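# Cap the marker fully and leave it on the desk

## Task

Push the cap completely home onto the marker, so that the capped marker ends up resting on the desk with the robot no longer holding it and the robot moved away from it. The robot must still be standing upright and not leaning at the end, and the result only counts if it stays that way without the robot supporting anything.

## Robot and tools

ROBOT. A LinearBot: an omnidirectional wheeled base with a vertical column about 1.75 m high. A carriage rides 1.0 m along the column (lift_m, 0 to 1 m) and holds two identical six-joint arms, left and right, each ending in a two-finger gripper. Arm bases sit roughly 0.57 m + lift_m above the floor, 0.27 m ahead of the column and 0.33 m to either side; the carriage hangs about 0.15 m lower than them. Reach is about 0.78 m from the shoulder but only about 0.38 m downward. The hand is about 0.16 m long, 0.1 m wide (0.14 m opened). Parked arm: joints 1 to 6 = 0, 0.05, 0.05, 1.45, 0, 0.

FRAMES. Base frame: origin on the floor below the base centre, x forward, y left, z up, in metres. left_hand and right_hand in results are the point between each hand's finger pads, in this frame; quat_wxyz gives hand orientation (hand z runs along the fingers, fingers open along hand y; pointing straight up with joints 1, 5, 6 at 0 gives (1, 0, 0, 0)). These readings drift from truth at long reach and sag under load. base_odometry is in the frame where the base began the scene and counts wheel rotation, so slipping looks like travel; heading is in radians, left positive, -3.142 to 3.142.

execute_actions. Arguments: actions, a list holding one action or nothing (empty list = just report state and images); cameras, a list of names from carriage_camera, left_wrist_camera, right_wrist_camera or all (omitted, null or ["all"] gives every camera; [] gives none). An action may contain base, joints or both; they start at once and may finish at different moments.
- base: exactly one key, an offset from where the base last measured itself: translate_m (metres, forward +, -2 to 2), strafe_m (metres, left +, -2 to 2) or rotate_rad (radians, counter-clockwise/left +, -6.3 to 6.3).
- joints: a single dictionary covering both arms and the lift, each entry an absolute target by name. lift_m 0 to 1 m. For each side (left_/right_): joint1_rad -2.617 to 3.054 (swing about vertical, 0 ahead, + left); joint2_rad 0 to 3.141 (shoulder: 0 upper arm level pointing back, 1.57 vertical, 3.14 level pointing forward); joint3_rad 0 to 3.141 (elbow, 0 folded, 3.14 straight); joint4_rad -1.57 to 1.57 (wrist pitch, + lifts the fingertips); joint5_rad -1.57 to 1.57 (wrist yaw, + swings fingertips to the right, opposite sense to joint 1); joint6_rad -2.094 to 2.094 (roll about the finger axis, + clockwise looking from the forearm); gripper_m 0 to 0.093 (pad gap in metres). Joints left out may keep pushing toward earlier targets. Unknown keys or out-of-range numbers reject the whole call with no motion. One action runs at most 15 s. Arm joints move up to 1.8 rad/s (1 to 3) and 2.7 rad/s (4 to 6).

wait: seconds, 0 to 10; commands nothing and returns the same report as an empty action. zoom_image: camera (one of the three) and region [x0, y0, x1, y1] in pixels of that camera's latest full image, origin top-left, at most 504 by 504; images are 896x504. read_manual: optional section, only "licences"; moves nothing. finished_scene: scene, the current scene's integer; ends it irreversibly once the last command has been held, and reports success. Answering without any tool call ends everything.

RESULTS. base_status and joint_status explain how each commanded motion ended: done (for the base, wheels turned the commanded amount, slip included), off_target (stopped short, may still push), contact_stop or time_out (target dropped, holding in place), not_followed (arm targets withheld by a self-collision check; a line "joint command not followed" with a cause appears, and the robot may retry those targets on later actions). A gripper gripping something usually shows off_target. on_its_own lists what the call did not command; "held at" there is the held target, not the actual position. motor_effort is percent of maximum, positive toward larger joint values, bracket = peak in the last action; readings are noisy and biased. A lift effort that keeps dropping while lowering means a hand rests on something. drive_wheels staying higher at rest than after a free move means the base is pressing on something. Joint torques are raw drive outputs with offsets. The pictures line names images in order. MOTOR HOT warns from 75 °C; OVER-TEMPERATURE FAULT means an arm was halted (at 90 °C for 10 s, at 100 °C the arm goes limp and falls); affected keys then read limit_stop_at_motor_heat and must be resent. ARM HIT reports a hard self-collision. The robot holds the last command while you compose a reply.

CAMERAS. carriage_camera is fixed, looking ahead and about 20° down; each wrist camera looks beyond its fingertips. Calibration (OpenCV pinhole+radial, T_world_to_cam from base frame) is approximate and wrist-camera poses carry joint-reading errors too.

CAUTIONS. Arms and grippers never stop on contact: a blocked arm keeps pressing and snaps to its target when freed. Base and lift contact stops arrive late or not at all, and the base can coast about 0.3 m after an arm touches something. After a blocked drive, reverse roughly 0.2 m (or turn back), twice if needed, before retrying; never back into a table edge above the base. No reading reports lean, so watch images: a high carriage, outstretched arms, loads, pulling or sudden stops can topple it, and it cannot recover. Keep the two arms from striking or squeezing each other; to untangle, move the withheld arm clear first, the other in a later action. Outstretched arms overheat quickly, even empty. Gripper pads push about 45 to 60 N. Avoid drops, slips, slams and heavy pushing; release the marker on the desk and back away before ending.

Each tool is called after "Emit:" as name(argument=value, ...), one argument or row to a line, values as JSON.

## Session

Emit:
execute_actions(
  actions=[],
)

Scene clock: 0.00 s.
Joint torques (N m, as the arm reports them, + toward a larger angle): no reading
base_odometry: x=+0.000 y=+0.000 heading=+0.000 (m, m, rad; odometry frame)
base_status: not commanded
joint_positions: lift_m=+0.297 left_joint1_rad=-0.016 left_joint2_rad=+0.061 left_joint3_rad=+0.067 left_joint4_rad=+1.437 left_joint5_rad=-0.039 left_joint6_rad=-0.037 left_gripper_m=+0.095 right_joint1_rad=+0.007 right_joint2_rad=+0.043 right_joint3_rad=+0.027 right_joint4_rad=+1.417 right_joint5_rad=-0.019 right_joint6_rad=-0.014 right_gripper_m=+0.094
joint_status: not commanded
motor_effort: lift_m=+32 drive_wheels=+1 (%)
left_hand: x=+0.2922 y=+0.3176 z=+1.2776 quat_wxyz=(+0.997, -0.020, +0.064, -0.025) (m; base frame)
right_hand: x=+0.3033 y=-0.3078 z=+1.2659 quat_wxyz=(+0.996, -0.010, +0.085, -0.003) (m; base frame)
pictures: carriage_camera, left_wrist_camera, right_wrist_camera
Images, in order (width x height): carriage_camera 896x504, left_wrist_camera 896x504, right_wrist_camera 896x504.

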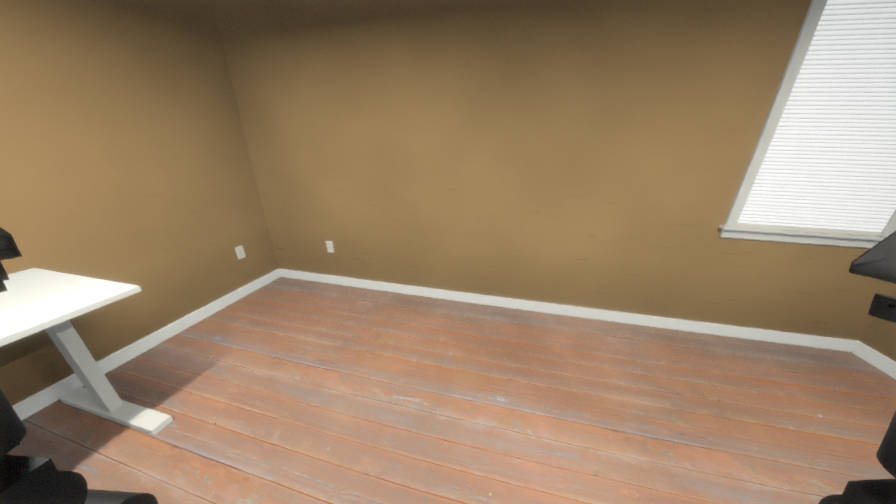

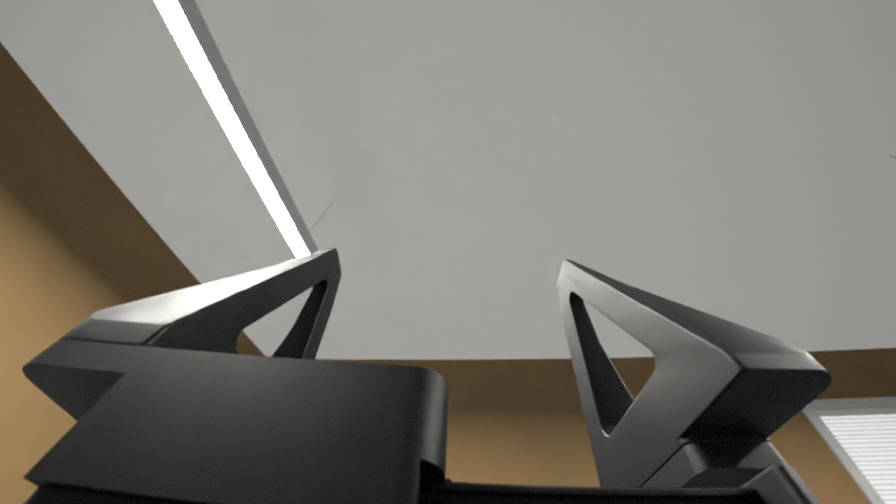

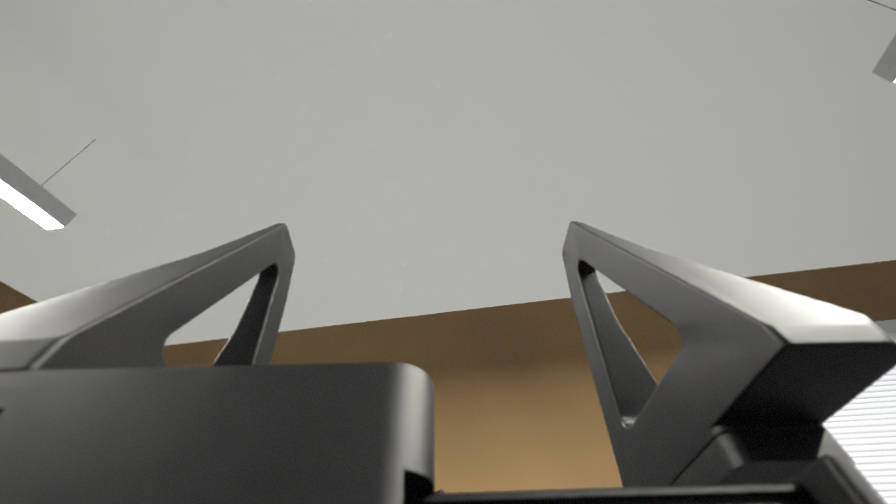

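Emit:
execute_actions(
  actions=[
    {"base":{"rotate_rad":1.3}},
  ],
  cameras=["carriage_camera"],
)

Scene clock: 3.70 s.
Joint torques (N m, as the arm reports them, + toward a larger angle): left_arm=[-0.49  4.25  7.24 -0.21 -0.08 -0.01] | right_arm=[ 0.04  4.65  7.1  -0.01  0.02  0.1 ]
base_odometry: x=+0.000 y=+0.000 heading=+1.300 (m, m, rad; odometry frame)
base_status: done
joint_positions: lift_m=+0.297 left_joint1_rad=-0.016 left_joint2_rad=+0.061 left_joint3_rad=+0.067 left_joint4_rad=+1.437 left_joint5_rad=-0.039 left_joint6_rad=-0.037 left_gripper_m=+0.095 right_joint1_rad=+0.007 right_joint2_rad=+0.043 right_joint3_rad=+0.027 right_joint4_rad=+1.417 right_joint5_rad=-0.019 right_joint6_rad=-0.014 right_gripper_m=+0.094
joint_status: not commanded
motor_effort: lift_m=+31(31) drive_wheels=+3(10) (%)
left_hand: x=+0.2922 y=+0.3176 z=+1.2776 quat_wxyz=(+0.997, -0.020, +0.064, -0.025) (m; base frame)
right_hand: x=+0.3033 y=-0.3078 z=+1.2659 quat_wxyz=(+0.996, -0.010, +0.085, -0.003) (m; base frame)
pictures: carriage_camera
Images, in order (width x height): carriage_camera 896x504.

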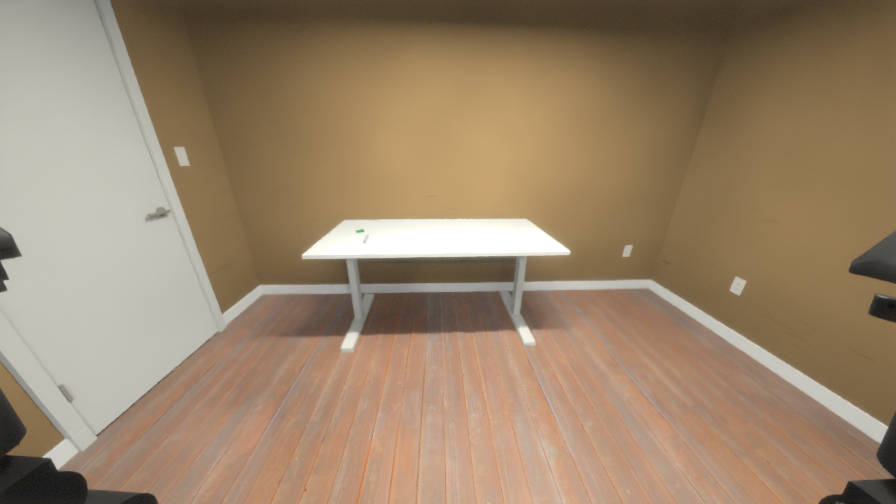

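Emit:
execute_actions(
  actions=[
    {"base":{"strafe_m":0.55},"joints":{"lift_m":0.4}},
  ],
  cameras=[],
)

Emit:
execute_actions(
  actions=[
    {"base":{"translate_m":0.95}},
  ],
  cameras=["carriage_camera"],
)

Emit:
zoom_image(
  camera="carriage_camera",
  region=[370,280,530,400],
)

Scene clock: 8.63 s.
Joint torques (N m, as the arm reports them, + toward a larger angle): left_arm=[-0.33  4.26  7.28 -0.19 -0.07 -0.03] | right_arm=[-0.01  4.67  7.13  0.    0.04  0.1 ]
base_odometry: x=-0.530 y=+0.147 heading=+1.300 (m, m, rad; odometry frame)
base_status: done
joint_positions: lift_m=+0.400 left_joint1_rad=-0.016 left_joint2_rad=+0.061 left_joint3_rad=+0.067 left_joint4_rad=+1.437 left_joint5_rad=-0.039 left_joint6_rad=-0.037 left_gripper_m=+0.095 right_joint1_rad=+0.007 right_joint2_rad=+0.043 right_joint3_rad=+0.027 right_joint4_rad=+1.417 right_joint5_rad=-0.019 right_joint6_rad=-0.014 right_gripper_m=+0.094
joint_status: all done
motor_effort: lift_m=+33(40) drive_wheels=-4(11) (%)
left_hand: x=+0.2922 y=+0.3176 z=+1.3802 quat_wxyz=(+0.997, -0.020, +0.064, -0.025) (m; base frame)
right_hand: x=+0.3033 y=-0.3078 z=+1.3684 quat_wxyz=(+0.996, -0.010, +0.085, -0.003) (m; base frame)
pictures: none
No camera images: the call's "cameras" was empty. Leave "cameras" out to get every camera's image.

Scene clock: 12.90 s.
Joint torques (N m, as the arm reports them, + toward a larger angle): left_arm=[-0.44  4.19  7.37 -0.22 -0.07 -0.02] | right_arm=[ 0.05  4.63  7.13 -0.02  0.02  0.1 ]
base_odometry: x=-0.277 y=+1.062 heading=+1.301 (m, m, rad; odometry frame)
base_status: done
joint_positions: lift_m=+0.400 left_joint1_rad=-0.016 left_joint2_rad=+0.061 left_joint3_rad=+0.067 left_joint4_rad=+1.437 left_joint5_rad=-0.039 left_joint6_rad=-0.037 left_gripper_m=+0.095 right_joint1_rad=+0.007 right_joint2_rad=+0.043 right_joint3_rad=+0.027 right_joint4_rad=+1.417 right_joint5_rad=-0.019 right_joint6_rad=-0.014 right_gripper_m=+0.094
joint_status: not commanded
motor_effort: lift_m=+32(32) drive_wheels=-3(9) (%)
left_hand: x=+0.2921 y=+0.3176 z=+1.3802 quat_wxyz=(+0.997, -0.020, +0.064, -0.025) (m; base frame)
right_hand: x=+0.3032 y=-0.3078 z=+1.3684 quat_wxyz=(+0.996, -0.010, +0.085, -0.003) (m; base frame)
pictures: carriage_camera
camera_calibration (this result's frames):
carriage_camera: T_world_to_cam=[[0.0198054, -0.999667, 0.0165363, -0.0266153], [-0.358609, -0.0225418, -0.933216, 1.33943], [0.933278, 0.0125526, -0.358936, 0.313074], [0, 0, 0, 1]] pos_world=[0.188675, -0.000343101, 1.36279]
Images, in order (width x height): carriage_camera 896x504.

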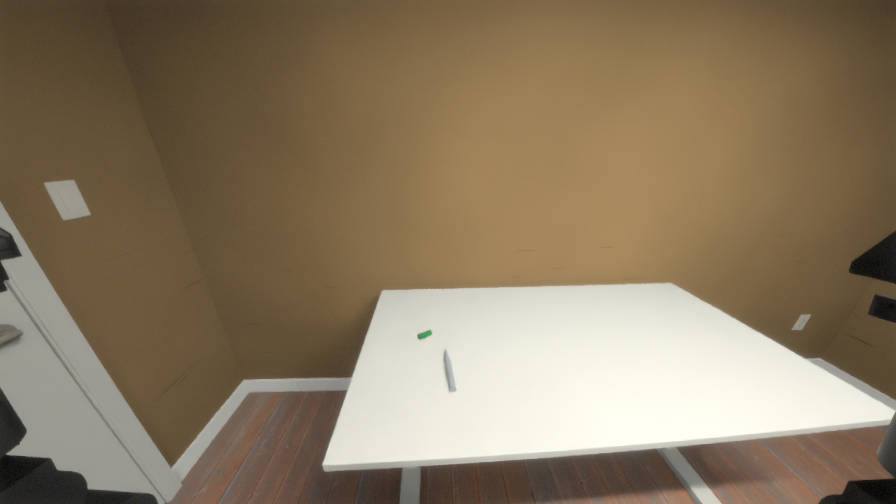

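Region (370, 280, 530, 400) of carriage_camera's 896x504 image, scaled by 3.150, with more detail than that image has; it fills the top 378 rows of this view, and the rest is white.

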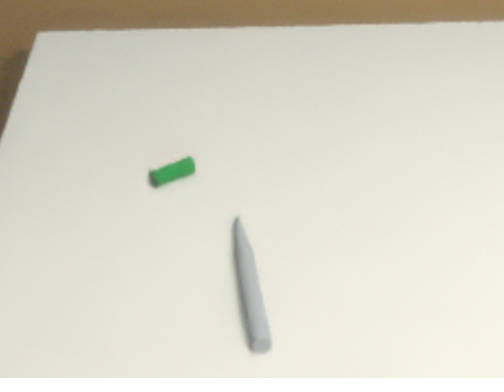

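Emit:
execute_actions(
  actions=[
    {"base":{"translate_m":0.25},"joints":{"lift_m":0.46,"right_joint1_rad":0.84,"right_joint2_rad":2.437,"right_joint3_rad":1.452,"right_joint4_rad":-0.586,"right_joint6_rad":0.67}},
  ],
)

Scene clock: 29.43 s.
Joint torques (N m, as the arm reports them, + toward a larger angle): left_arm=[-0.43  4.25  7.35 -0.18 -0.07 -0.01] | right_arm=[  0.26 -13.52   6.14   0.5    0.05   0.14]
base_odometry: x=-0.211 y=+1.303 heading=+1.301 (m, m, rad; odometry frame)
base_status: done
joint_positions: lift_m=+0.460 left_joint1_rad=-0.016 left_joint2_rad=+0.061 left_joint3_rad=+0.067 left_joint4_rad=+1.436 left_joint5_rad=-0.039 left_joint6_rad=-0.037 left_gripper_m=+0.095 right_joint1_rad=+0.837 right_joint2_rad=+2.428 right_joint3_rad=+1.452 right_joint4_rad=-0.578 right_joint5_rad=-0.018 right_joint6_rad=+0.665 right_gripper_m=+0.094
joint_status: all done
motor_effort: lift_m=+33(40) drive_wheels=-3(5) (%)
left_hand: x=+0.2923 y=+0.3176 z=+1.4401 quat_wxyz=(+0.997, -0.020, +0.064, -0.025) (m; base frame)
right_hand: x=+0.5323 y=-0.0040 z=+0.8766 quat_wxyz=(+0.000, -0.086, +0.996, +0.013) (m; base frame)
pictures: carriage_camera, left_wrist_camera, right_wrist_camera
camera_calibration (this result's frames):
carriage_camera: T_world_to_cam=[[0.0198054, -0.999667, 0.0165363, -0.0276069], [-0.358609, -0.0225418, -0.933216, 1.3954], [0.933278, 0.0125526, -0.358936, 0.334599], [0, 0, 0, 1]] pos_world=[0.188675, -0.000343101, 1.42276]
left_wrist_camera: T_world_to_cam=[[-0.0654363, -0.9943, 0.0841707, 0.218236], [0.764472, -0.104166, -0.636185, 0.736838], [0.641327, 0.0227165, 0.766931, -1.17684], [0, 0, 0, 1]] pos_world=[0.205727, 0.320479, 1.35295]
right_wrist_camera: T_world_to_cam=[[0.16836, -0.985689, 0.00843858, -0.105118], [-0.783635, -0.128645, 0.607756, -0.114087], [-0.597973, -0.108935, -0.794079, 1.1404], [0, 0, 0, 1]] pos_world=[0.610221, 0.00593823, 0.975789]
Images, in order (width x height): carriage_camera 896x504, left_wrist_camera 896x504, right_wrist_camera 896x504.

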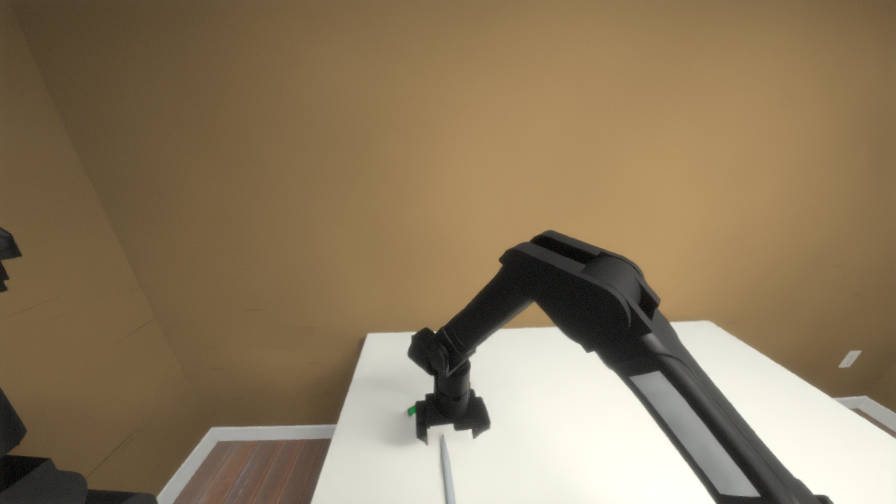

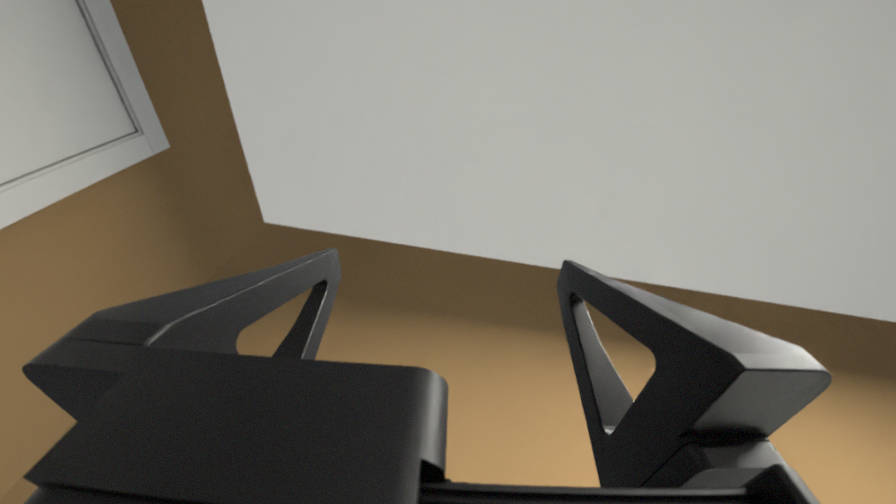

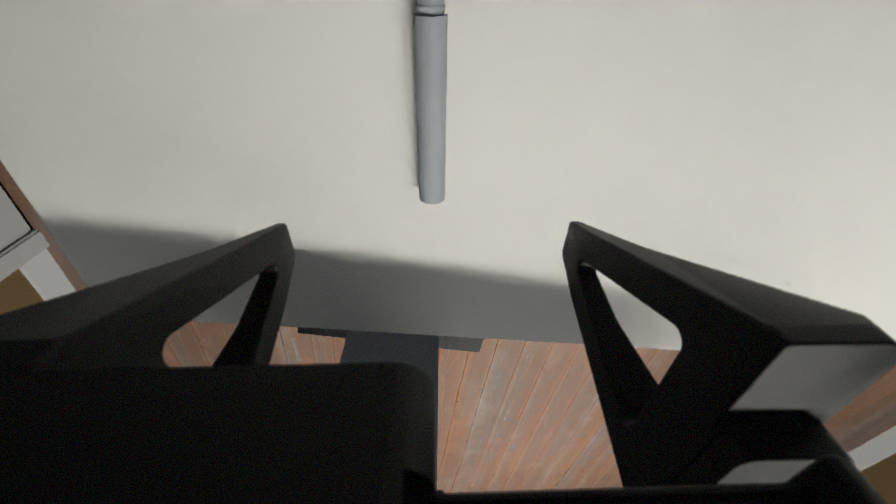

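Emit:
execute_actions(
  actions=[
    {"joints":{"lift_m":0.35,"right_gripper_m":0.05}},
  ],
)

Scene clock: 31.80 s.
Joint torques (N m, as the arm reports them, + toward a larger angle): left_arm=[-0.38  4.31  7.24 -0.18 -0.05 -0.01] | right_arm=[  0.28 -13.53   6.05   0.55   0.05   0.14]
base_odometry: x=-0.211 y=+1.303 heading=+1.301 (m, m, rad; odometry frame)
base_status: not commanded
joint_positions: lift_m=+0.350 left_joint1_rad=-0.016 left_joint2_rad=+0.061 left_joint3_rad=+0.067 left_joint4_rad=+1.436 left_joint5_rad=-0.039 left_joint6_rad=-0.037 left_gripper_m=+0.095 right_joint1_rad=+0.837 right_joint2_rad=+2.428 right_joint3_rad=+1.452 right_joint4_rad=-0.582 right_joint5_rad=-0.019 right_joint6_rad=+0.665 right_gripper_m=+0.050
joint_status: all done
motor_effort: lift_m=+29(29) drive_wheels=-3(3) (%)
left_hand: x=+0.2923 y=+0.3176 z=+1.3304 quat_wxyz=(+0.997, -0.020, +0.064, -0.025) (m; base frame)
right_hand: x=+0.5315 y=-0.0048 z=+0.7666 quat_wxyz=(-0.002, -0.086, +0.996, +0.011) (m; base frame)
pictures: carriage_camera, left_wrist_camera, right_wrist_camera
camera_calibration (this result's frames):
carriage_camera: T_world_to_cam=[[0.0198054, -0.999667, 0.0165363, -0.0257921], [-0.358609, -0.0225418, -0.933216, 1.29298], [0.933278, 0.0125526, -0.358936, 0.295207], [0, 0, 0, 1]] pos_world=[0.188675, -0.000343101, 1.31301]
left_wrist_camera: T_world_to_cam=[[-0.0654363, -0.9943, 0.0841707, 0.227473], [0.764472, -0.104166, -0.636185, 0.667018], [0.641327, 0.0227165, 0.766931, -1.09267], [0, 0, 0, 1]] pos_world=[0.205727, 0.320479, 1.2432]
right_wrist_camera: T_world_to_cam=[[0.168023, -0.985722, 0.010976, -0.106599], [-0.781638, -0.126434, 0.610784, -0.0512996], [-0.600676, -0.111205, -0.791721, 1.05205], [0, 0, 0, 1]] pos_world=[0.609757, 0.00543031, 0.865437]
Images, in order (width x height): carriage_camera 896x504, left_wrist_camera 896x504, right_wrist_camera 896x504.

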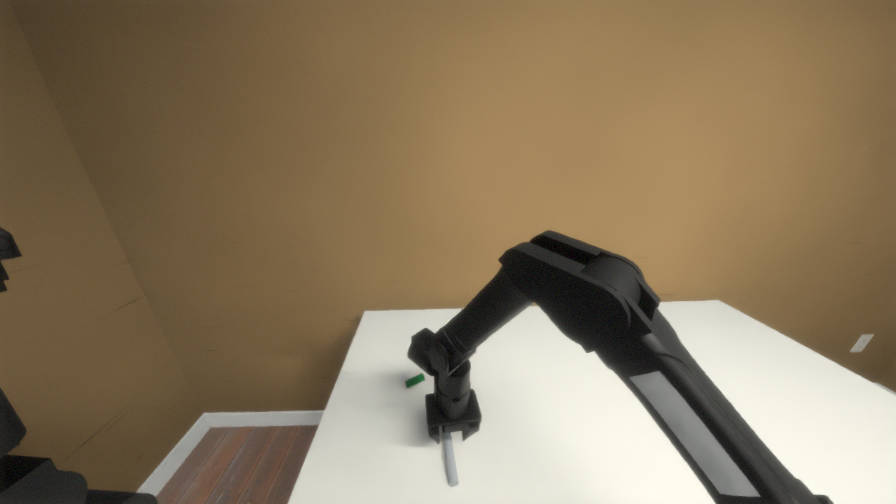

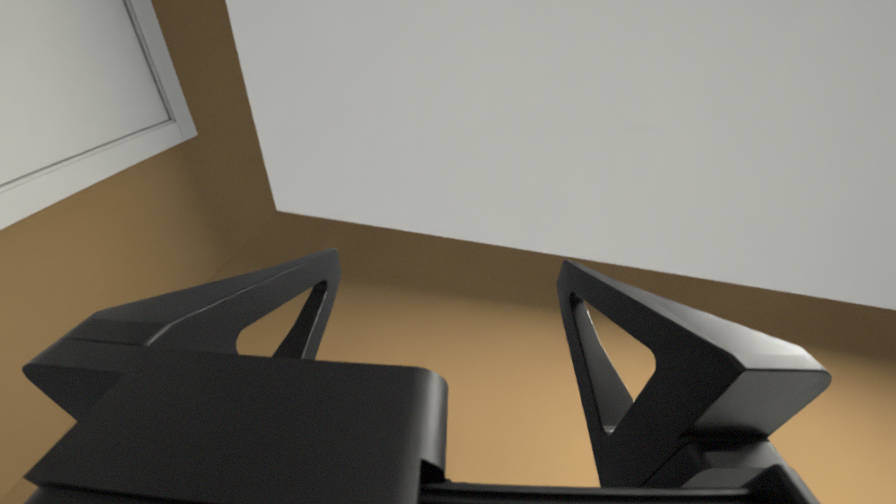

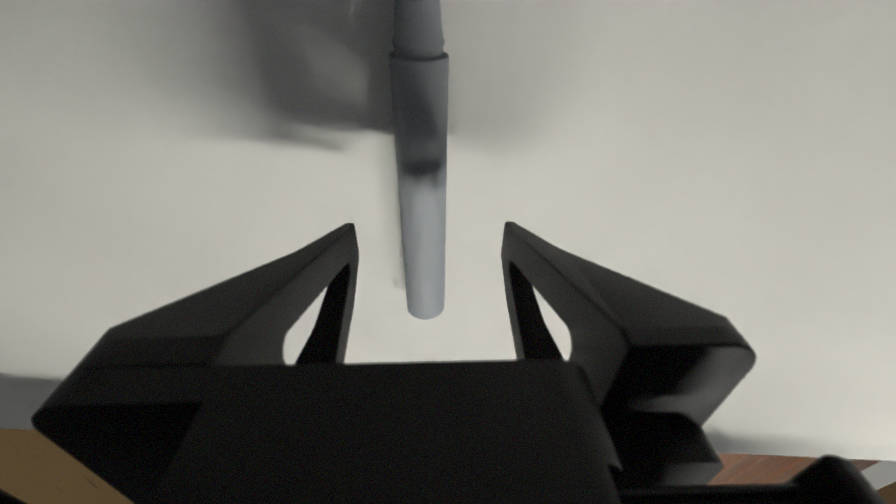

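Emit:
execute_actions(
  actions=[
    {"joints":{"right_joint2_rad":2.495,"right_joint4_rad":-0.53}},
  ],
  cameras=["right_wrist_camera"],
)

Emit:
execute_actions(
  actions=[
    {"joints":{"right_gripper_m":0.0}},
  ],
  cameras=["right_wrist_camera"],
)

Scene clock: 34.70 s.
Joint torques (N m, as the arm reports them, + toward a larger angle): left_arm=[-0.43  4.27  7.35 -0.21 -0.07 -0.02] | right_arm=[  0.22 -13.13   5.78   0.64   0.04   0.14]
base_odometry: x=-0.211 y=+1.303 heading=+1.301 (m, m, rad; odometry frame)
base_status: not commanded
joint_positions: lift_m=+0.350 left_joint1_rad=-0.016 left_joint2_rad=+0.061 left_joint3_rad=+0.067 left_joint4_rad=+1.436 left_joint5_rad=-0.039 left_joint6_rad=-0.037 left_gripper_m=+0.095 right_joint1_rad=+0.837 right_joint2_rad=+2.481 right_joint3_rad=+1.452 right_joint4_rad=-0.533 right_joint5_rad=-0.019 right_joint6_rad=+0.665 right_gripper_m=+0.050
joint_status: all done
motor_effort: lift_m=+29(29) drive_wheels=-3(3) (%)
left_hand: x=+0.2923 y=+0.3176 z=+1.3304 quat_wxyz=(+0.997, -0.020, +0.064, -0.025) (m; base frame)
right_hand: x=+0.5306 y=-0.0059 z=+0.7461 quat_wxyz=(-0.003, -0.086, +0.996, +0.010) (m; base frame)
pictures: right_wrist_camera
camera_calibration (this result's frames):
right_wrist_camera: T_world_to_cam=[[0.168057, -0.985684, 0.0135769, -0.109197], [-0.779918, -0.124526, 0.613368, -0.0424644], [-0.602897, -0.11367, -0.78968, 1.03479], [0, 0, 0, 1]] pos_world=[0.609101, 0.00470234, 0.844679]
Images, in order (width x height): right_wrist_camera 896x504.

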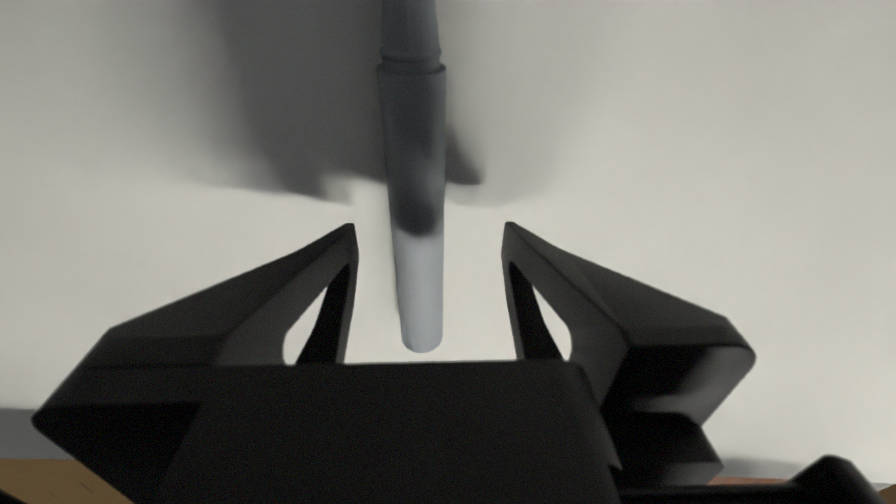

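Scene clock: 35.30 s.
Joint torques (N m, as the arm reports them, + toward a larger angle): left_arm=[-0.42  4.25  7.26 -0.22 -0.05  0.  ] | right_arm=[  0.26 -13.     5.8    0.63   0.05   0.13]
base_odometry: x=-0.211 y=+1.303 heading=+1.301 (m, m, rad; odometry frame)
base_status: not commanded
joint_positions: lift_m=+0.350 left_joint1_rad=-0.016 left_joint2_rad=+0.061 left_joint3_rad=+0.067 left_joint4_rad=+1.436 left_joint5_rad=-0.039 left_joint6_rad=-0.037 left_gripper_m=+0.095 right_joint1_rad=+0.837 right_joint2_rad=+2.479 right_joint3_rad=+1.452 right_joint4_rad=-0.532 right_joint5_rad=-0.019 right_joint6_rad=+0.665 right_gripper_m=+0.000
joint_status: all done
motor_effort: lift_m=+29(29) drive_wheels=-3(3) (%)
left_hand: x=+0.2923 y=+0.3176 z=+1.3304 quat_wxyz=(+0.997, -0.020, +0.064, -0.025) (m; base frame)
right_hand: x=+0.5312 y=-0.0052 z=+0.7471 quat_wxyz=(-0.002, -0.086, +0.996, +0.011) (m; base frame)
pictures: right_wrist_camera
camera_calibration (this result's frames):
right_wrist_camera: T_world_to_cam=[[0.168028, -0.985716, 0.0114489, -0.107055], [-0.781326, -0.126088, 0.611255, -0.040238], [-0.60108, -0.111653, -0.791351, 1.03633], [0, 0, 0, 1]] pos_world=[0.609469, 0.0051105, 0.845925]
Images, in order (width x height): right_wrist_camera 896x504.

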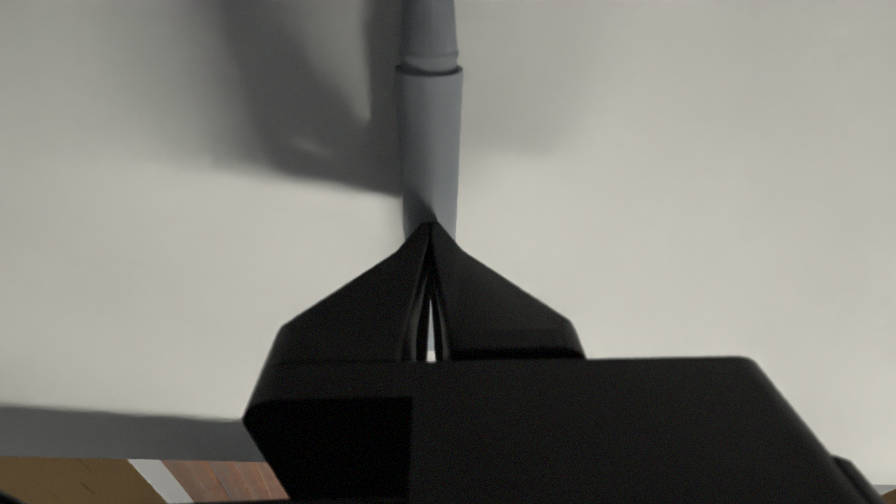

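Emit:
execute_actions(
  actions=[
    {"joints":{"right_gripper_m":0.04}},
  ],
  cameras=[],
)

Emit:
execute_actions(
  actions=[
    {"joints":{"lift_m":0.335}},
  ],
  cameras=[],
)

Emit:
execute_actions(
  actions=[
    {"joints":{"right_gripper_m":0.0}},
  ],
  cameras=["right_wrist_camera"],
)

Emit:
execute_actions(
  actions=[
    {"joints":{"lift_m":0.345}},
  ],
  cameras=[],
)

Emit:
execute_actions(
  actions=[
    {"joints":{"right_joint1_rad":0.1,"right_joint6_rad":-1.57}},
  ],
)

Scene clock: 39.27 s.
Joint torques (N m, as the arm reports them, + toward a larger angle): left_arm=[-0.42  4.28  7.34 -0.23 -0.07  0.  ] | right_arm=[  0.3  -13.01   5.85   0.61   0.07   0.14]
base_odometry: x=-0.211 y=+1.303 heading=+1.301 (m, m, rad; odometry frame)
base_status: not commanded
joint_positions: lift_m=+0.350 left_joint1_rad=-0.016 left_joint2_rad=+0.061 left_joint3_rad=+0.067 left_joint4_rad=+1.436 left_joint5_rad=-0.039 left_joint6_rad=-0.037 left_gripper_m=+0.095 right_joint1_rad=+0.837 right_joint2_rad=+2.479 right_joint3_rad=+1.452 right_joint4_rad=-0.531 right_joint5_rad=-0.019 right_joint6_rad=+0.665 right_gripper_m=+0.040
joint_status: all done
motor_effort: lift_m=+29(29) drive_wheels=+2(3) (%)
left_hand: x=+0.2923 y=+0.3176 z=+1.3304 quat_wxyz=(+0.997, -0.020, +0.064, -0.025) (m; base frame)
right_hand: x=+0.5313 y=-0.0050 z=+0.7471 quat_wxyz=(-0.002, -0.086, +0.996, +0.011) (m; base frame)
pictures: none
No camera images: the call's "cameras" was empty. Leave "cameras" out to get every camera's image.

Scene clock: 39.87 s.
Joint torques (N m, as the arm reports them, + toward a larger angle): left_arm=[-0.45  4.26  7.28 -0.16 -0.09 -0.01] | right_arm=[  0.25 -13.5    5.82   0.56   0.09   0.13]
base_odometry: x=-0.211 y=+1.303 heading=+1.301 (m, m, rad; odometry frame)
base_status: not commanded
joint_positions: lift_m=+0.335 left_joint1_rad=-0.016 left_joint2_rad=+0.061 left_joint3_rad=+0.067 left_joint4_rad=+1.437 left_joint5_rad=-0.039 left_joint6_rad=-0.037 left_gripper_m=+0.095 right_joint1_rad=+0.837 right_joint2_rad=+2.485 right_joint3_rad=+1.452 right_joint4_rad=-0.528 right_joint5_rad=-0.020 right_joint6_rad=+0.665 right_gripper_m=+0.040
joint_status: all done
motor_effort: lift_m=+29(30) drive_wheels=-3(3) (%)
left_hand: x=+0.2921 y=+0.3176 z=+1.3154 quat_wxyz=(+0.997, -0.020, +0.064, -0.025) (m; base frame)
right_hand: x=+0.5305 y=-0.0054 z=+0.7298 quat_wxyz=(-0.003, -0.086, +0.996, +0.011) (m; base frame)
pictures: none
No camera images: the call's "cameras" was empty. Leave "cameras" out to get every camera's image.

Scene clock: 40.43 s.
Joint torques (N m, as the arm reports them, + toward a larger angle): left_arm=[-0.47  4.35  7.24 -0.18 -0.07 -0.02] | right_arm=[  0.3  -13.49   5.88   0.55   0.06   0.13]
base_odometry: x=-0.211 y=+1.303 heading=+1.301 (m, m, rad; odometry frame)
base_status: not commanded
joint_positions: lift_m=+0.335 left_joint1_rad=-0.016 left_joint2_rad=+0.061 left_joint3_rad=+0.067 left_joint4_rad=+1.437 left_joint5_rad=-0.039 left_joint6_rad=-0.037 left_gripper_m=+0.095 right_joint1_rad=+0.837 right_joint2_rad=+2.485 right_joint3_rad=+1.452 right_joint4_rad=-0.528 right_joint5_rad=-0.020 right_joint6_rad=+0.665 right_gripper_m=+0.017
joint_status: right_gripper_m off_target (ended at +0.017, target +0.000)
motor_effort: lift_m=+29(29) drive_wheels=-3(3) (%)
left_hand: x=+0.2921 y=+0.3176 z=+1.3154 quat_wxyz=(+0.997, -0.020, +0.064, -0.025) (m; base frame)
right_hand: x=+0.5305 y=-0.0054 z=+0.7298 quat_wxyz=(-0.003, -0.086, +0.996, +0.011) (m; base frame)
pictures: right_wrist_camera
camera_calibration (this result's frames):
right_wrist_camera: T_world_to_cam=[[0.167704, -0.985775, 0.0111364, -0.106556], [-0.779717, -0.125719, 0.613382, -0.0325664], [-0.603256, -0.111549, -0.789708, 1.02218], [0, 0, 0, 1]] pos_world=[0.609111, 0.00488921, 0.828384]
Images, in order (width x height): right_wrist_camera 896x504.

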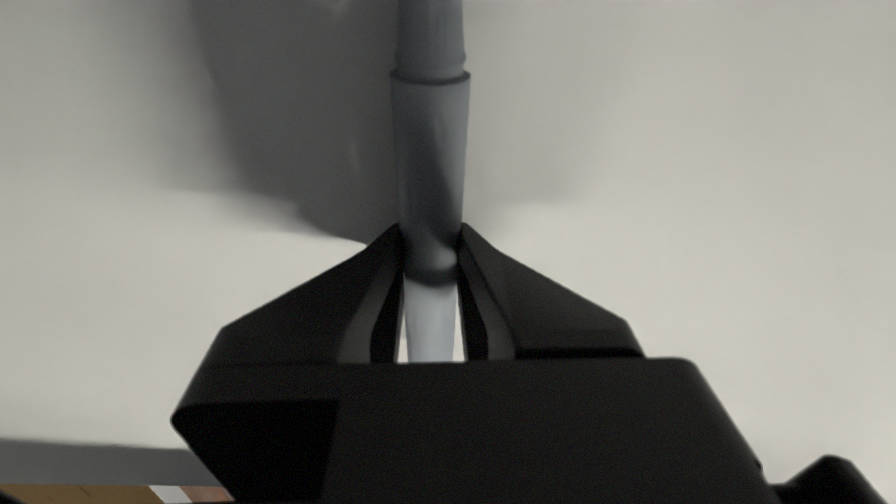

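Scene clock: 41.10 s.
Joint torques (N m, as the arm reports them, + toward a larger angle): left_arm=[-0.39  4.23  7.32 -0.23 -0.08 -0.02] | right_arm=[  0.26 -13.52   5.74   0.56   0.07   0.13]
base_odometry: x=-0.211 y=+1.303 heading=+1.301 (m, m, rad; odometry frame)
base_status: not commanded
joint_positions: lift_m=+0.345 left_joint1_rad=-0.016 left_joint2_rad=+0.061 left_joint3_rad=+0.067 left_joint4_rad=+1.437 left_joint5_rad=-0.039 left_joint6_rad=-0.037 left_gripper_m=+0.095 right_joint1_rad=+0.837 right_joint2_rad=+2.486 right_joint3_rad=+1.452 right_joint4_rad=-0.529 right_joint5_rad=-0.020 right_joint6_rad=+0.665 right_gripper_m=+0.017
joint_status: all done
motor_effort: lift_m=+32(40) drive_wheels=+2(3) (%)
left_hand: x=+0.2921 y=+0.3176 z=+1.3252 quat_wxyz=(+0.997, -0.020, +0.064, -0.025) (m; base frame)
right_hand: x=+0.5304 y=-0.0057 z=+0.7393 quat_wxyz=(-0.004, -0.086, +0.996, +0.010) (m; base frame)
pictures: none
No camera images: the call's "cameras" was empty. Leave "cameras" out to get every camera's image.

Scene clock: 43.10 s.
Joint torques (N m, as the arm reports them, + toward a larger angle): left_arm=[-0.48  4.18  7.24 -0.22 -0.07  0.  ] | right_arm=[  0.66 -13.44   5.68   0.46  -0.1    0.06]
base_odometry: x=-0.211 y=+1.303 heading=+1.301 (m, m, rad; odometry frame)
base_status: not commanded
joint_positions: lift_m=+0.345 left_joint1_rad=-0.016 left_joint2_rad=+0.061 left_joint3_rad=+0.067 left_joint4_rad=+1.437 left_joint5_rad=-0.039 left_joint6_rad=-0.037 left_gripper_m=+0.095 right_joint1_rad=+0.093 right_joint2_rad=+2.486 right_joint3_rad=+1.452 right_joint4_rad=-0.526 right_joint5_rad=-0.017 right_joint6_rad=-1.565 right_gripper_m=+0.017
joint_status: all done
motor_effort: lift_m=+32(32) drive_wheels=-3(3) (%)
left_hand: x=+0.2921 y=+0.3176 z=+1.3252 quat_wxyz=(+0.997, -0.020, +0.064, -0.025) (m; base frame)
right_hand: x=+0.6666 y=-0.2703 z=+0.7393 quat_wxyz=(+0.010, -0.737, +0.675, +0.003) (m; base frame)
pictures: carriage_camera, left_wrist_camera, right_wrist_camera
camera_calibration (this result's frames):
carriage_camera: T_world_to_cam=[[0.0198054, -0.999667, 0.0165363, -0.0257062], [-0.358609, -0.0225418, -0.933216, 1.28813], [0.933278, 0.0125526, -0.358936, 0.293342], [0, 0, 0, 1]] pos_world=[0.188675, -0.000343101, 1.30782]
left_wrist_camera: T_world_to_cam=[[-0.0655005, -0.994299, 0.0841327, 0.227968], [0.764957, -0.104174, -0.6356, 0.662957], [0.640742, 0.0227258, 0.76742, -1.08906], [0, 0, 0, 1]] pos_world=[0.205607, 0.320481, 1.23797]
right_wrist_camera: T_world_to_cam=[[0.995517, 0.0833514, 0.0447127, -0.678213], [0.040479, -0.802671, 0.595047, -0.681772], [0.0854876, -0.590569, -0.802446, 0.503007], [0, 0, 0, 1]] pos_world=[0.659769, -0.193648, 0.839647]
Images, in order (width x height): carriage_camera 896x504, left_wrist_camera 896x504, right_wrist_camera 896x504.

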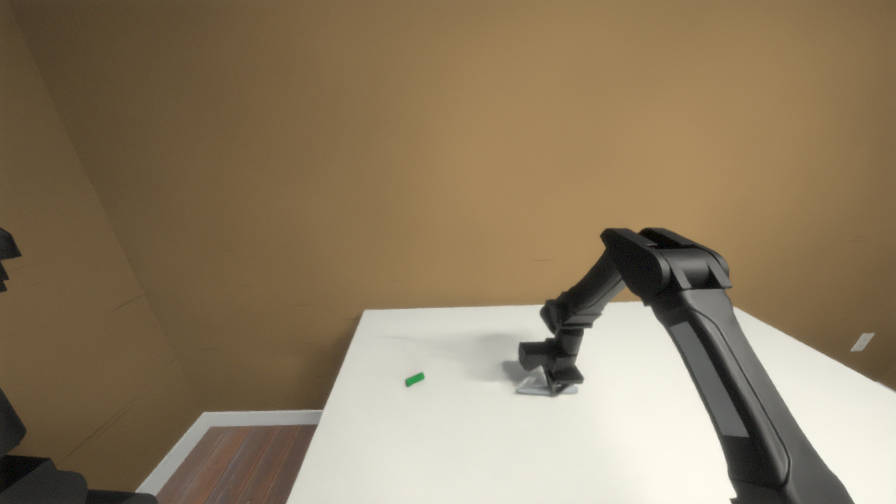

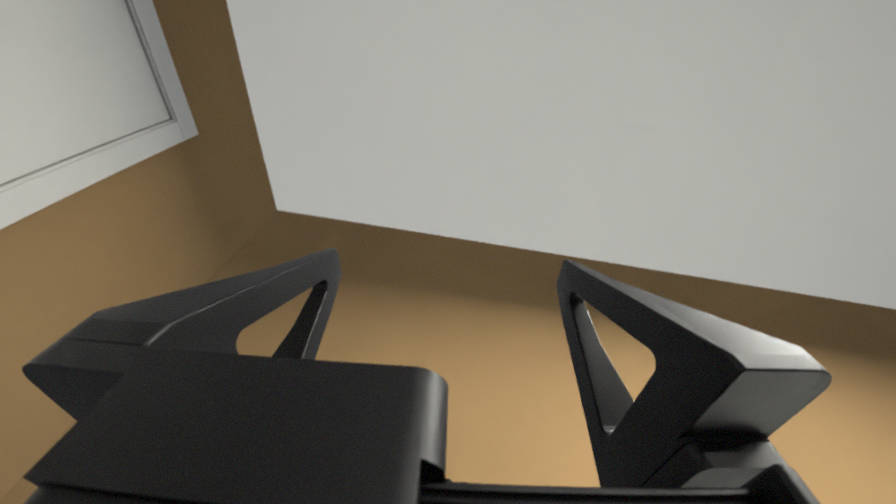

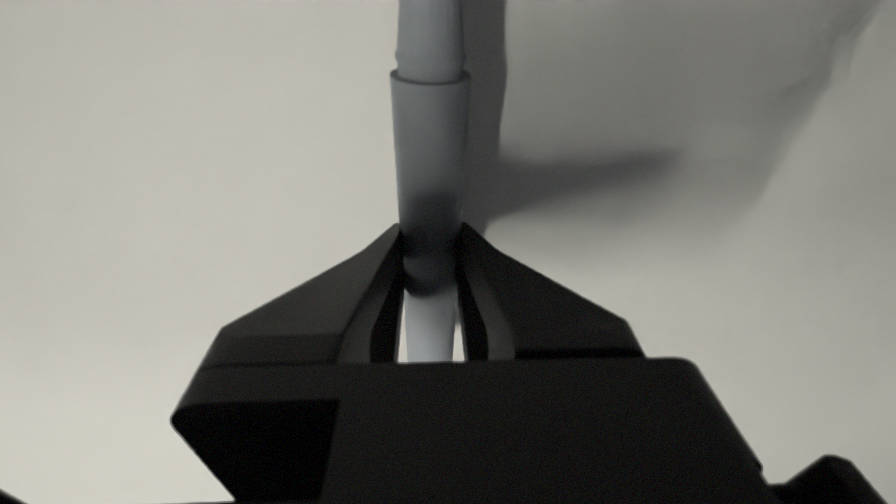

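Emit:
execute_actions(
  actions=[
    {"joints":{"lift_m":0.336}},
  ],
  cameras=[],
)

Emit:
execute_actions(
  actions=[
    {"joints":{"right_gripper_m":0.06}},
  ],
  cameras=[],
)

Emit:
execute_actions(
  actions=[
    {"joints":{"lift_m":0.39}},
  ],
  cameras=[],
)

Emit:
execute_actions(
  actions=[
    {"joints":{"right_joint1_rad":0.02,"right_joint6_rad":1.5,"left_joint1_rad":-0.47,"left_joint2_rad":2.74,"left_joint3_rad":2.08,"left_joint4_rad":-0.91,"left_joint5_rad":0,"left_joint6_rad":0.48}},
  ],
)

Scene clock: 46.83 s.
Joint torques (N m, as the arm reports them, + toward a larger angle): left_arm=[-0.43  4.2   7.16 -0.2  -0.08 -0.02] | right_arm=[  0.59 -13.43   5.66   0.5   -0.12   0.05]
base_odometry: x=-0.211 y=+1.303 heading=+1.301 (m, m, rad; odometry frame)
base_status: not commanded
joint_positions: lift_m=+0.336 left_joint1_rad=-0.016 left_joint2_rad=+0.061 left_joint3_rad=+0.067 left_joint4_rad=+1.437 left_joint5_rad=-0.039 left_joint6_rad=-0.037 left_gripper_m=+0.095 right_joint1_rad=+0.093 right_joint2_rad=+2.485 right_joint3_rad=+1.452 right_joint4_rad=-0.526 right_joint5_rad=-0.015 right_joint6_rad=-1.566 right_gripper_m=+0.017
joint_status: all done
motor_effort: lift_m=+28(30) drive_wheels=-3(4) (%)
left_hand: x=+0.2922 y=+0.3176 z=+1.3165 quat_wxyz=(+0.997, -0.020, +0.064, -0.025) (m; base frame)
right_hand: x=+0.6667 y=-0.2706 z=+0.7308 quat_wxyz=(+0.010, -0.738, +0.675, +0.002) (m; base frame)
pictures: none
No camera images: the call's "cameras" was empty. Leave "cameras" out to get every camera's image.

Scene clock: 47.47 s.
Joint torques (N m, as the arm reports them, + toward a larger angle): left_arm=[-0.48  4.18  7.23 -0.25 -0.07 -0.02] | right_arm=[  0.6  -13.41   5.72   0.47  -0.11   0.07]
base_odometry: x=-0.211 y=+1.303 heading=+1.301 (m, m, rad; odometry frame)
base_status: not commanded
joint_positions: lift_m=+0.336 left_joint1_rad=-0.016 left_joint2_rad=+0.061 left_joint3_rad=+0.067 left_joint4_rad=+1.437 left_joint5_rad=-0.039 left_joint6_rad=-0.037 left_gripper_m=+0.095 right_joint1_rad=+0.093 right_joint2_rad=+2.485 right_joint3_rad=+1.452 right_joint4_rad=-0.526 right_joint5_rad=-0.015 right_joint6_rad=-1.566 right_gripper_m=+0.060
joint_status: all done
motor_effort: lift_m=+28(28) drive_wheels=+2(2) (%)
left_hand: x=+0.2922 y=+0.3176 z=+1.3165 quat_wxyz=(+0.997, -0.020, +0.064, -0.025) (m; base frame)
right_hand: x=+0.6667 y=-0.2706 z=+0.7308 quat_wxyz=(+0.010, -0.738, +0.675, +0.002) (m; base frame)
pictures: none
No camera images: the call's "cameras" was empty. Leave "cameras" out to get every camera's image.

Scene clock: 48.20 s.
Joint torques (N m, as the arm reports them, + toward a larger angle): left_arm=[-0.45  4.21  7.42 -0.17 -0.08 -0.02] | right_arm=[  0.63 -13.57   5.67   0.47  -0.12   0.06]
base_odometry: x=-0.211 y=+1.303 heading=+1.301 (m, m, rad; odometry frame)
base_status: not commanded
joint_positions: lift_m=+0.390 left_joint1_rad=-0.016 left_joint2_rad=+0.061 left_joint3_rad=+0.067 left_joint4_rad=+1.436 left_joint5_rad=-0.039 left_joint6_rad=-0.037 left_gripper_m=+0.095 right_joint1_rad=+0.093 right_joint2_rad=+2.486 right_joint3_rad=+1.452 right_joint4_rad=-0.527 right_joint5_rad=-0.015 right_joint6_rad=-1.566 right_gripper_m=+0.060
joint_status: all done
motor_effort: lift_m=+33(40) drive_wheels=+2(3) (%)
left_hand: x=+0.2923 y=+0.3176 z=+1.3702 quat_wxyz=(+0.997, -0.020, +0.064, -0.025) (m; base frame)
right_hand: x=+0.6661 y=-0.2707 z=+0.7839 quat_wxyz=(+0.009, -0.738, +0.675, +0.002) (m; base frame)
pictures: none
No camera images: the call's "cameras" was empty. Leave "cameras" out to get every camera's image.

Scene clock: 50.57 s.
Joint torques (N m, as the arm reports them, + toward a larger angle): left_arm=[ -1.04 -17.     8.66   0.46  -0.02   0.02] | right_arm=[  0.61 -13.55   5.71   0.47   0.06   0.14]
base_odometry: x=-0.211 y=+1.303 heading=+1.301 (m, m, rad; odometry frame)
base_status: not commanded
joint_positions: lift_m=+0.390 left_joint1_rad=-0.462 left_joint2_rad=+2.745 left_joint3_rad=+2.069 left_joint4_rad=-0.906 left_joint5_rad=-0.005 left_joint6_rad=+0.476 left_gripper_m=+0.095 right_joint1_rad=+0.013 right_joint2_rad=+2.486 right_joint3_rad=+1.452 right_joint4_rad=-0.527 right_joint5_rad=-0.017 right_joint6_rad=+1.495 right_gripper_m=+0.060
joint_status: all done
motor_effort: lift_m=+32(33) drive_wheels=+2(3) (%)
left_hand: x=+0.6981 y=+0.0940 z=+0.7983 quat_wxyz=(-0.006, +0.452, +0.892, +0.002) (m; base frame)
right_hand: x=+0.6681 y=-0.3032 z=+0.7839 quat_wxyz=(-0.002, +0.675, +0.738, +0.009) (m; base frame)
pictures: carriage_camera, left_wrist_camera, right_wrist_camera
camera_calibration (this result's frames):
carriage_camera: T_world_to_cam=[[0.0198054, -0.999667, 0.0165363, -0.0264498], [-0.358609, -0.0225418, -0.933216, 1.3301], [0.933278, 0.0125526, -0.358936, 0.309483], [0, 0, 0, 1]] pos_world=[0.188675, -0.000343101, 1.35279]
left_wrist_camera: T_world_to_cam=[[-0.792004, -0.60936, -0.0375566, 0.64465], [-0.526848, 0.651085, 0.546369, -0.11858], [-0.308483, 0.452513, -0.836702, 0.963107], [0, 0, 0, 1]] pos_world=[0.745193, 0.0342112, 0.894833]
right_wrist_camera: T_world_to_cam=[[-0.99609, -0.085417, 0.0225662, 0.617732], [-0.052905, 0.781264, 0.621955, -0.213291], [-0.0707557, 0.618329, -0.782728, 0.97474], [0, 0, 0, 1]] pos_world=[0.673001, -0.383309, 0.881674]
Images, in order (width x height): carriage_camera 896x504, left_wrist_camera 896x504, right_wrist_camera 896x504.

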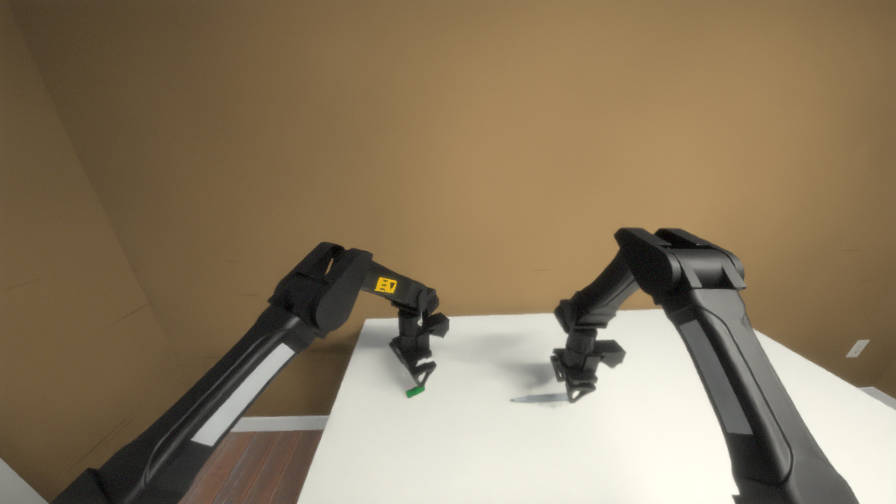

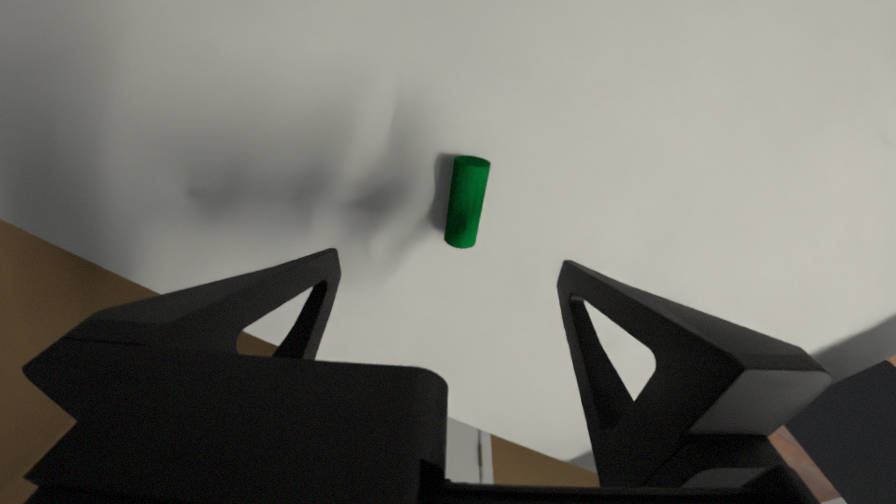

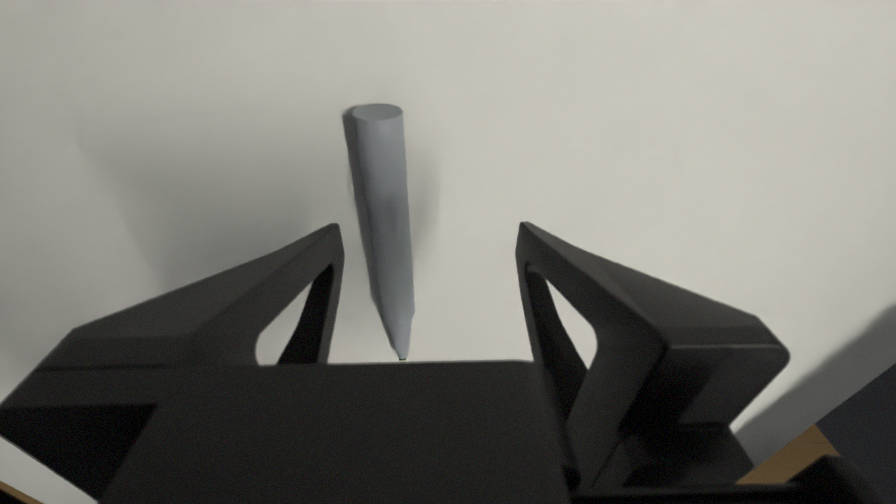

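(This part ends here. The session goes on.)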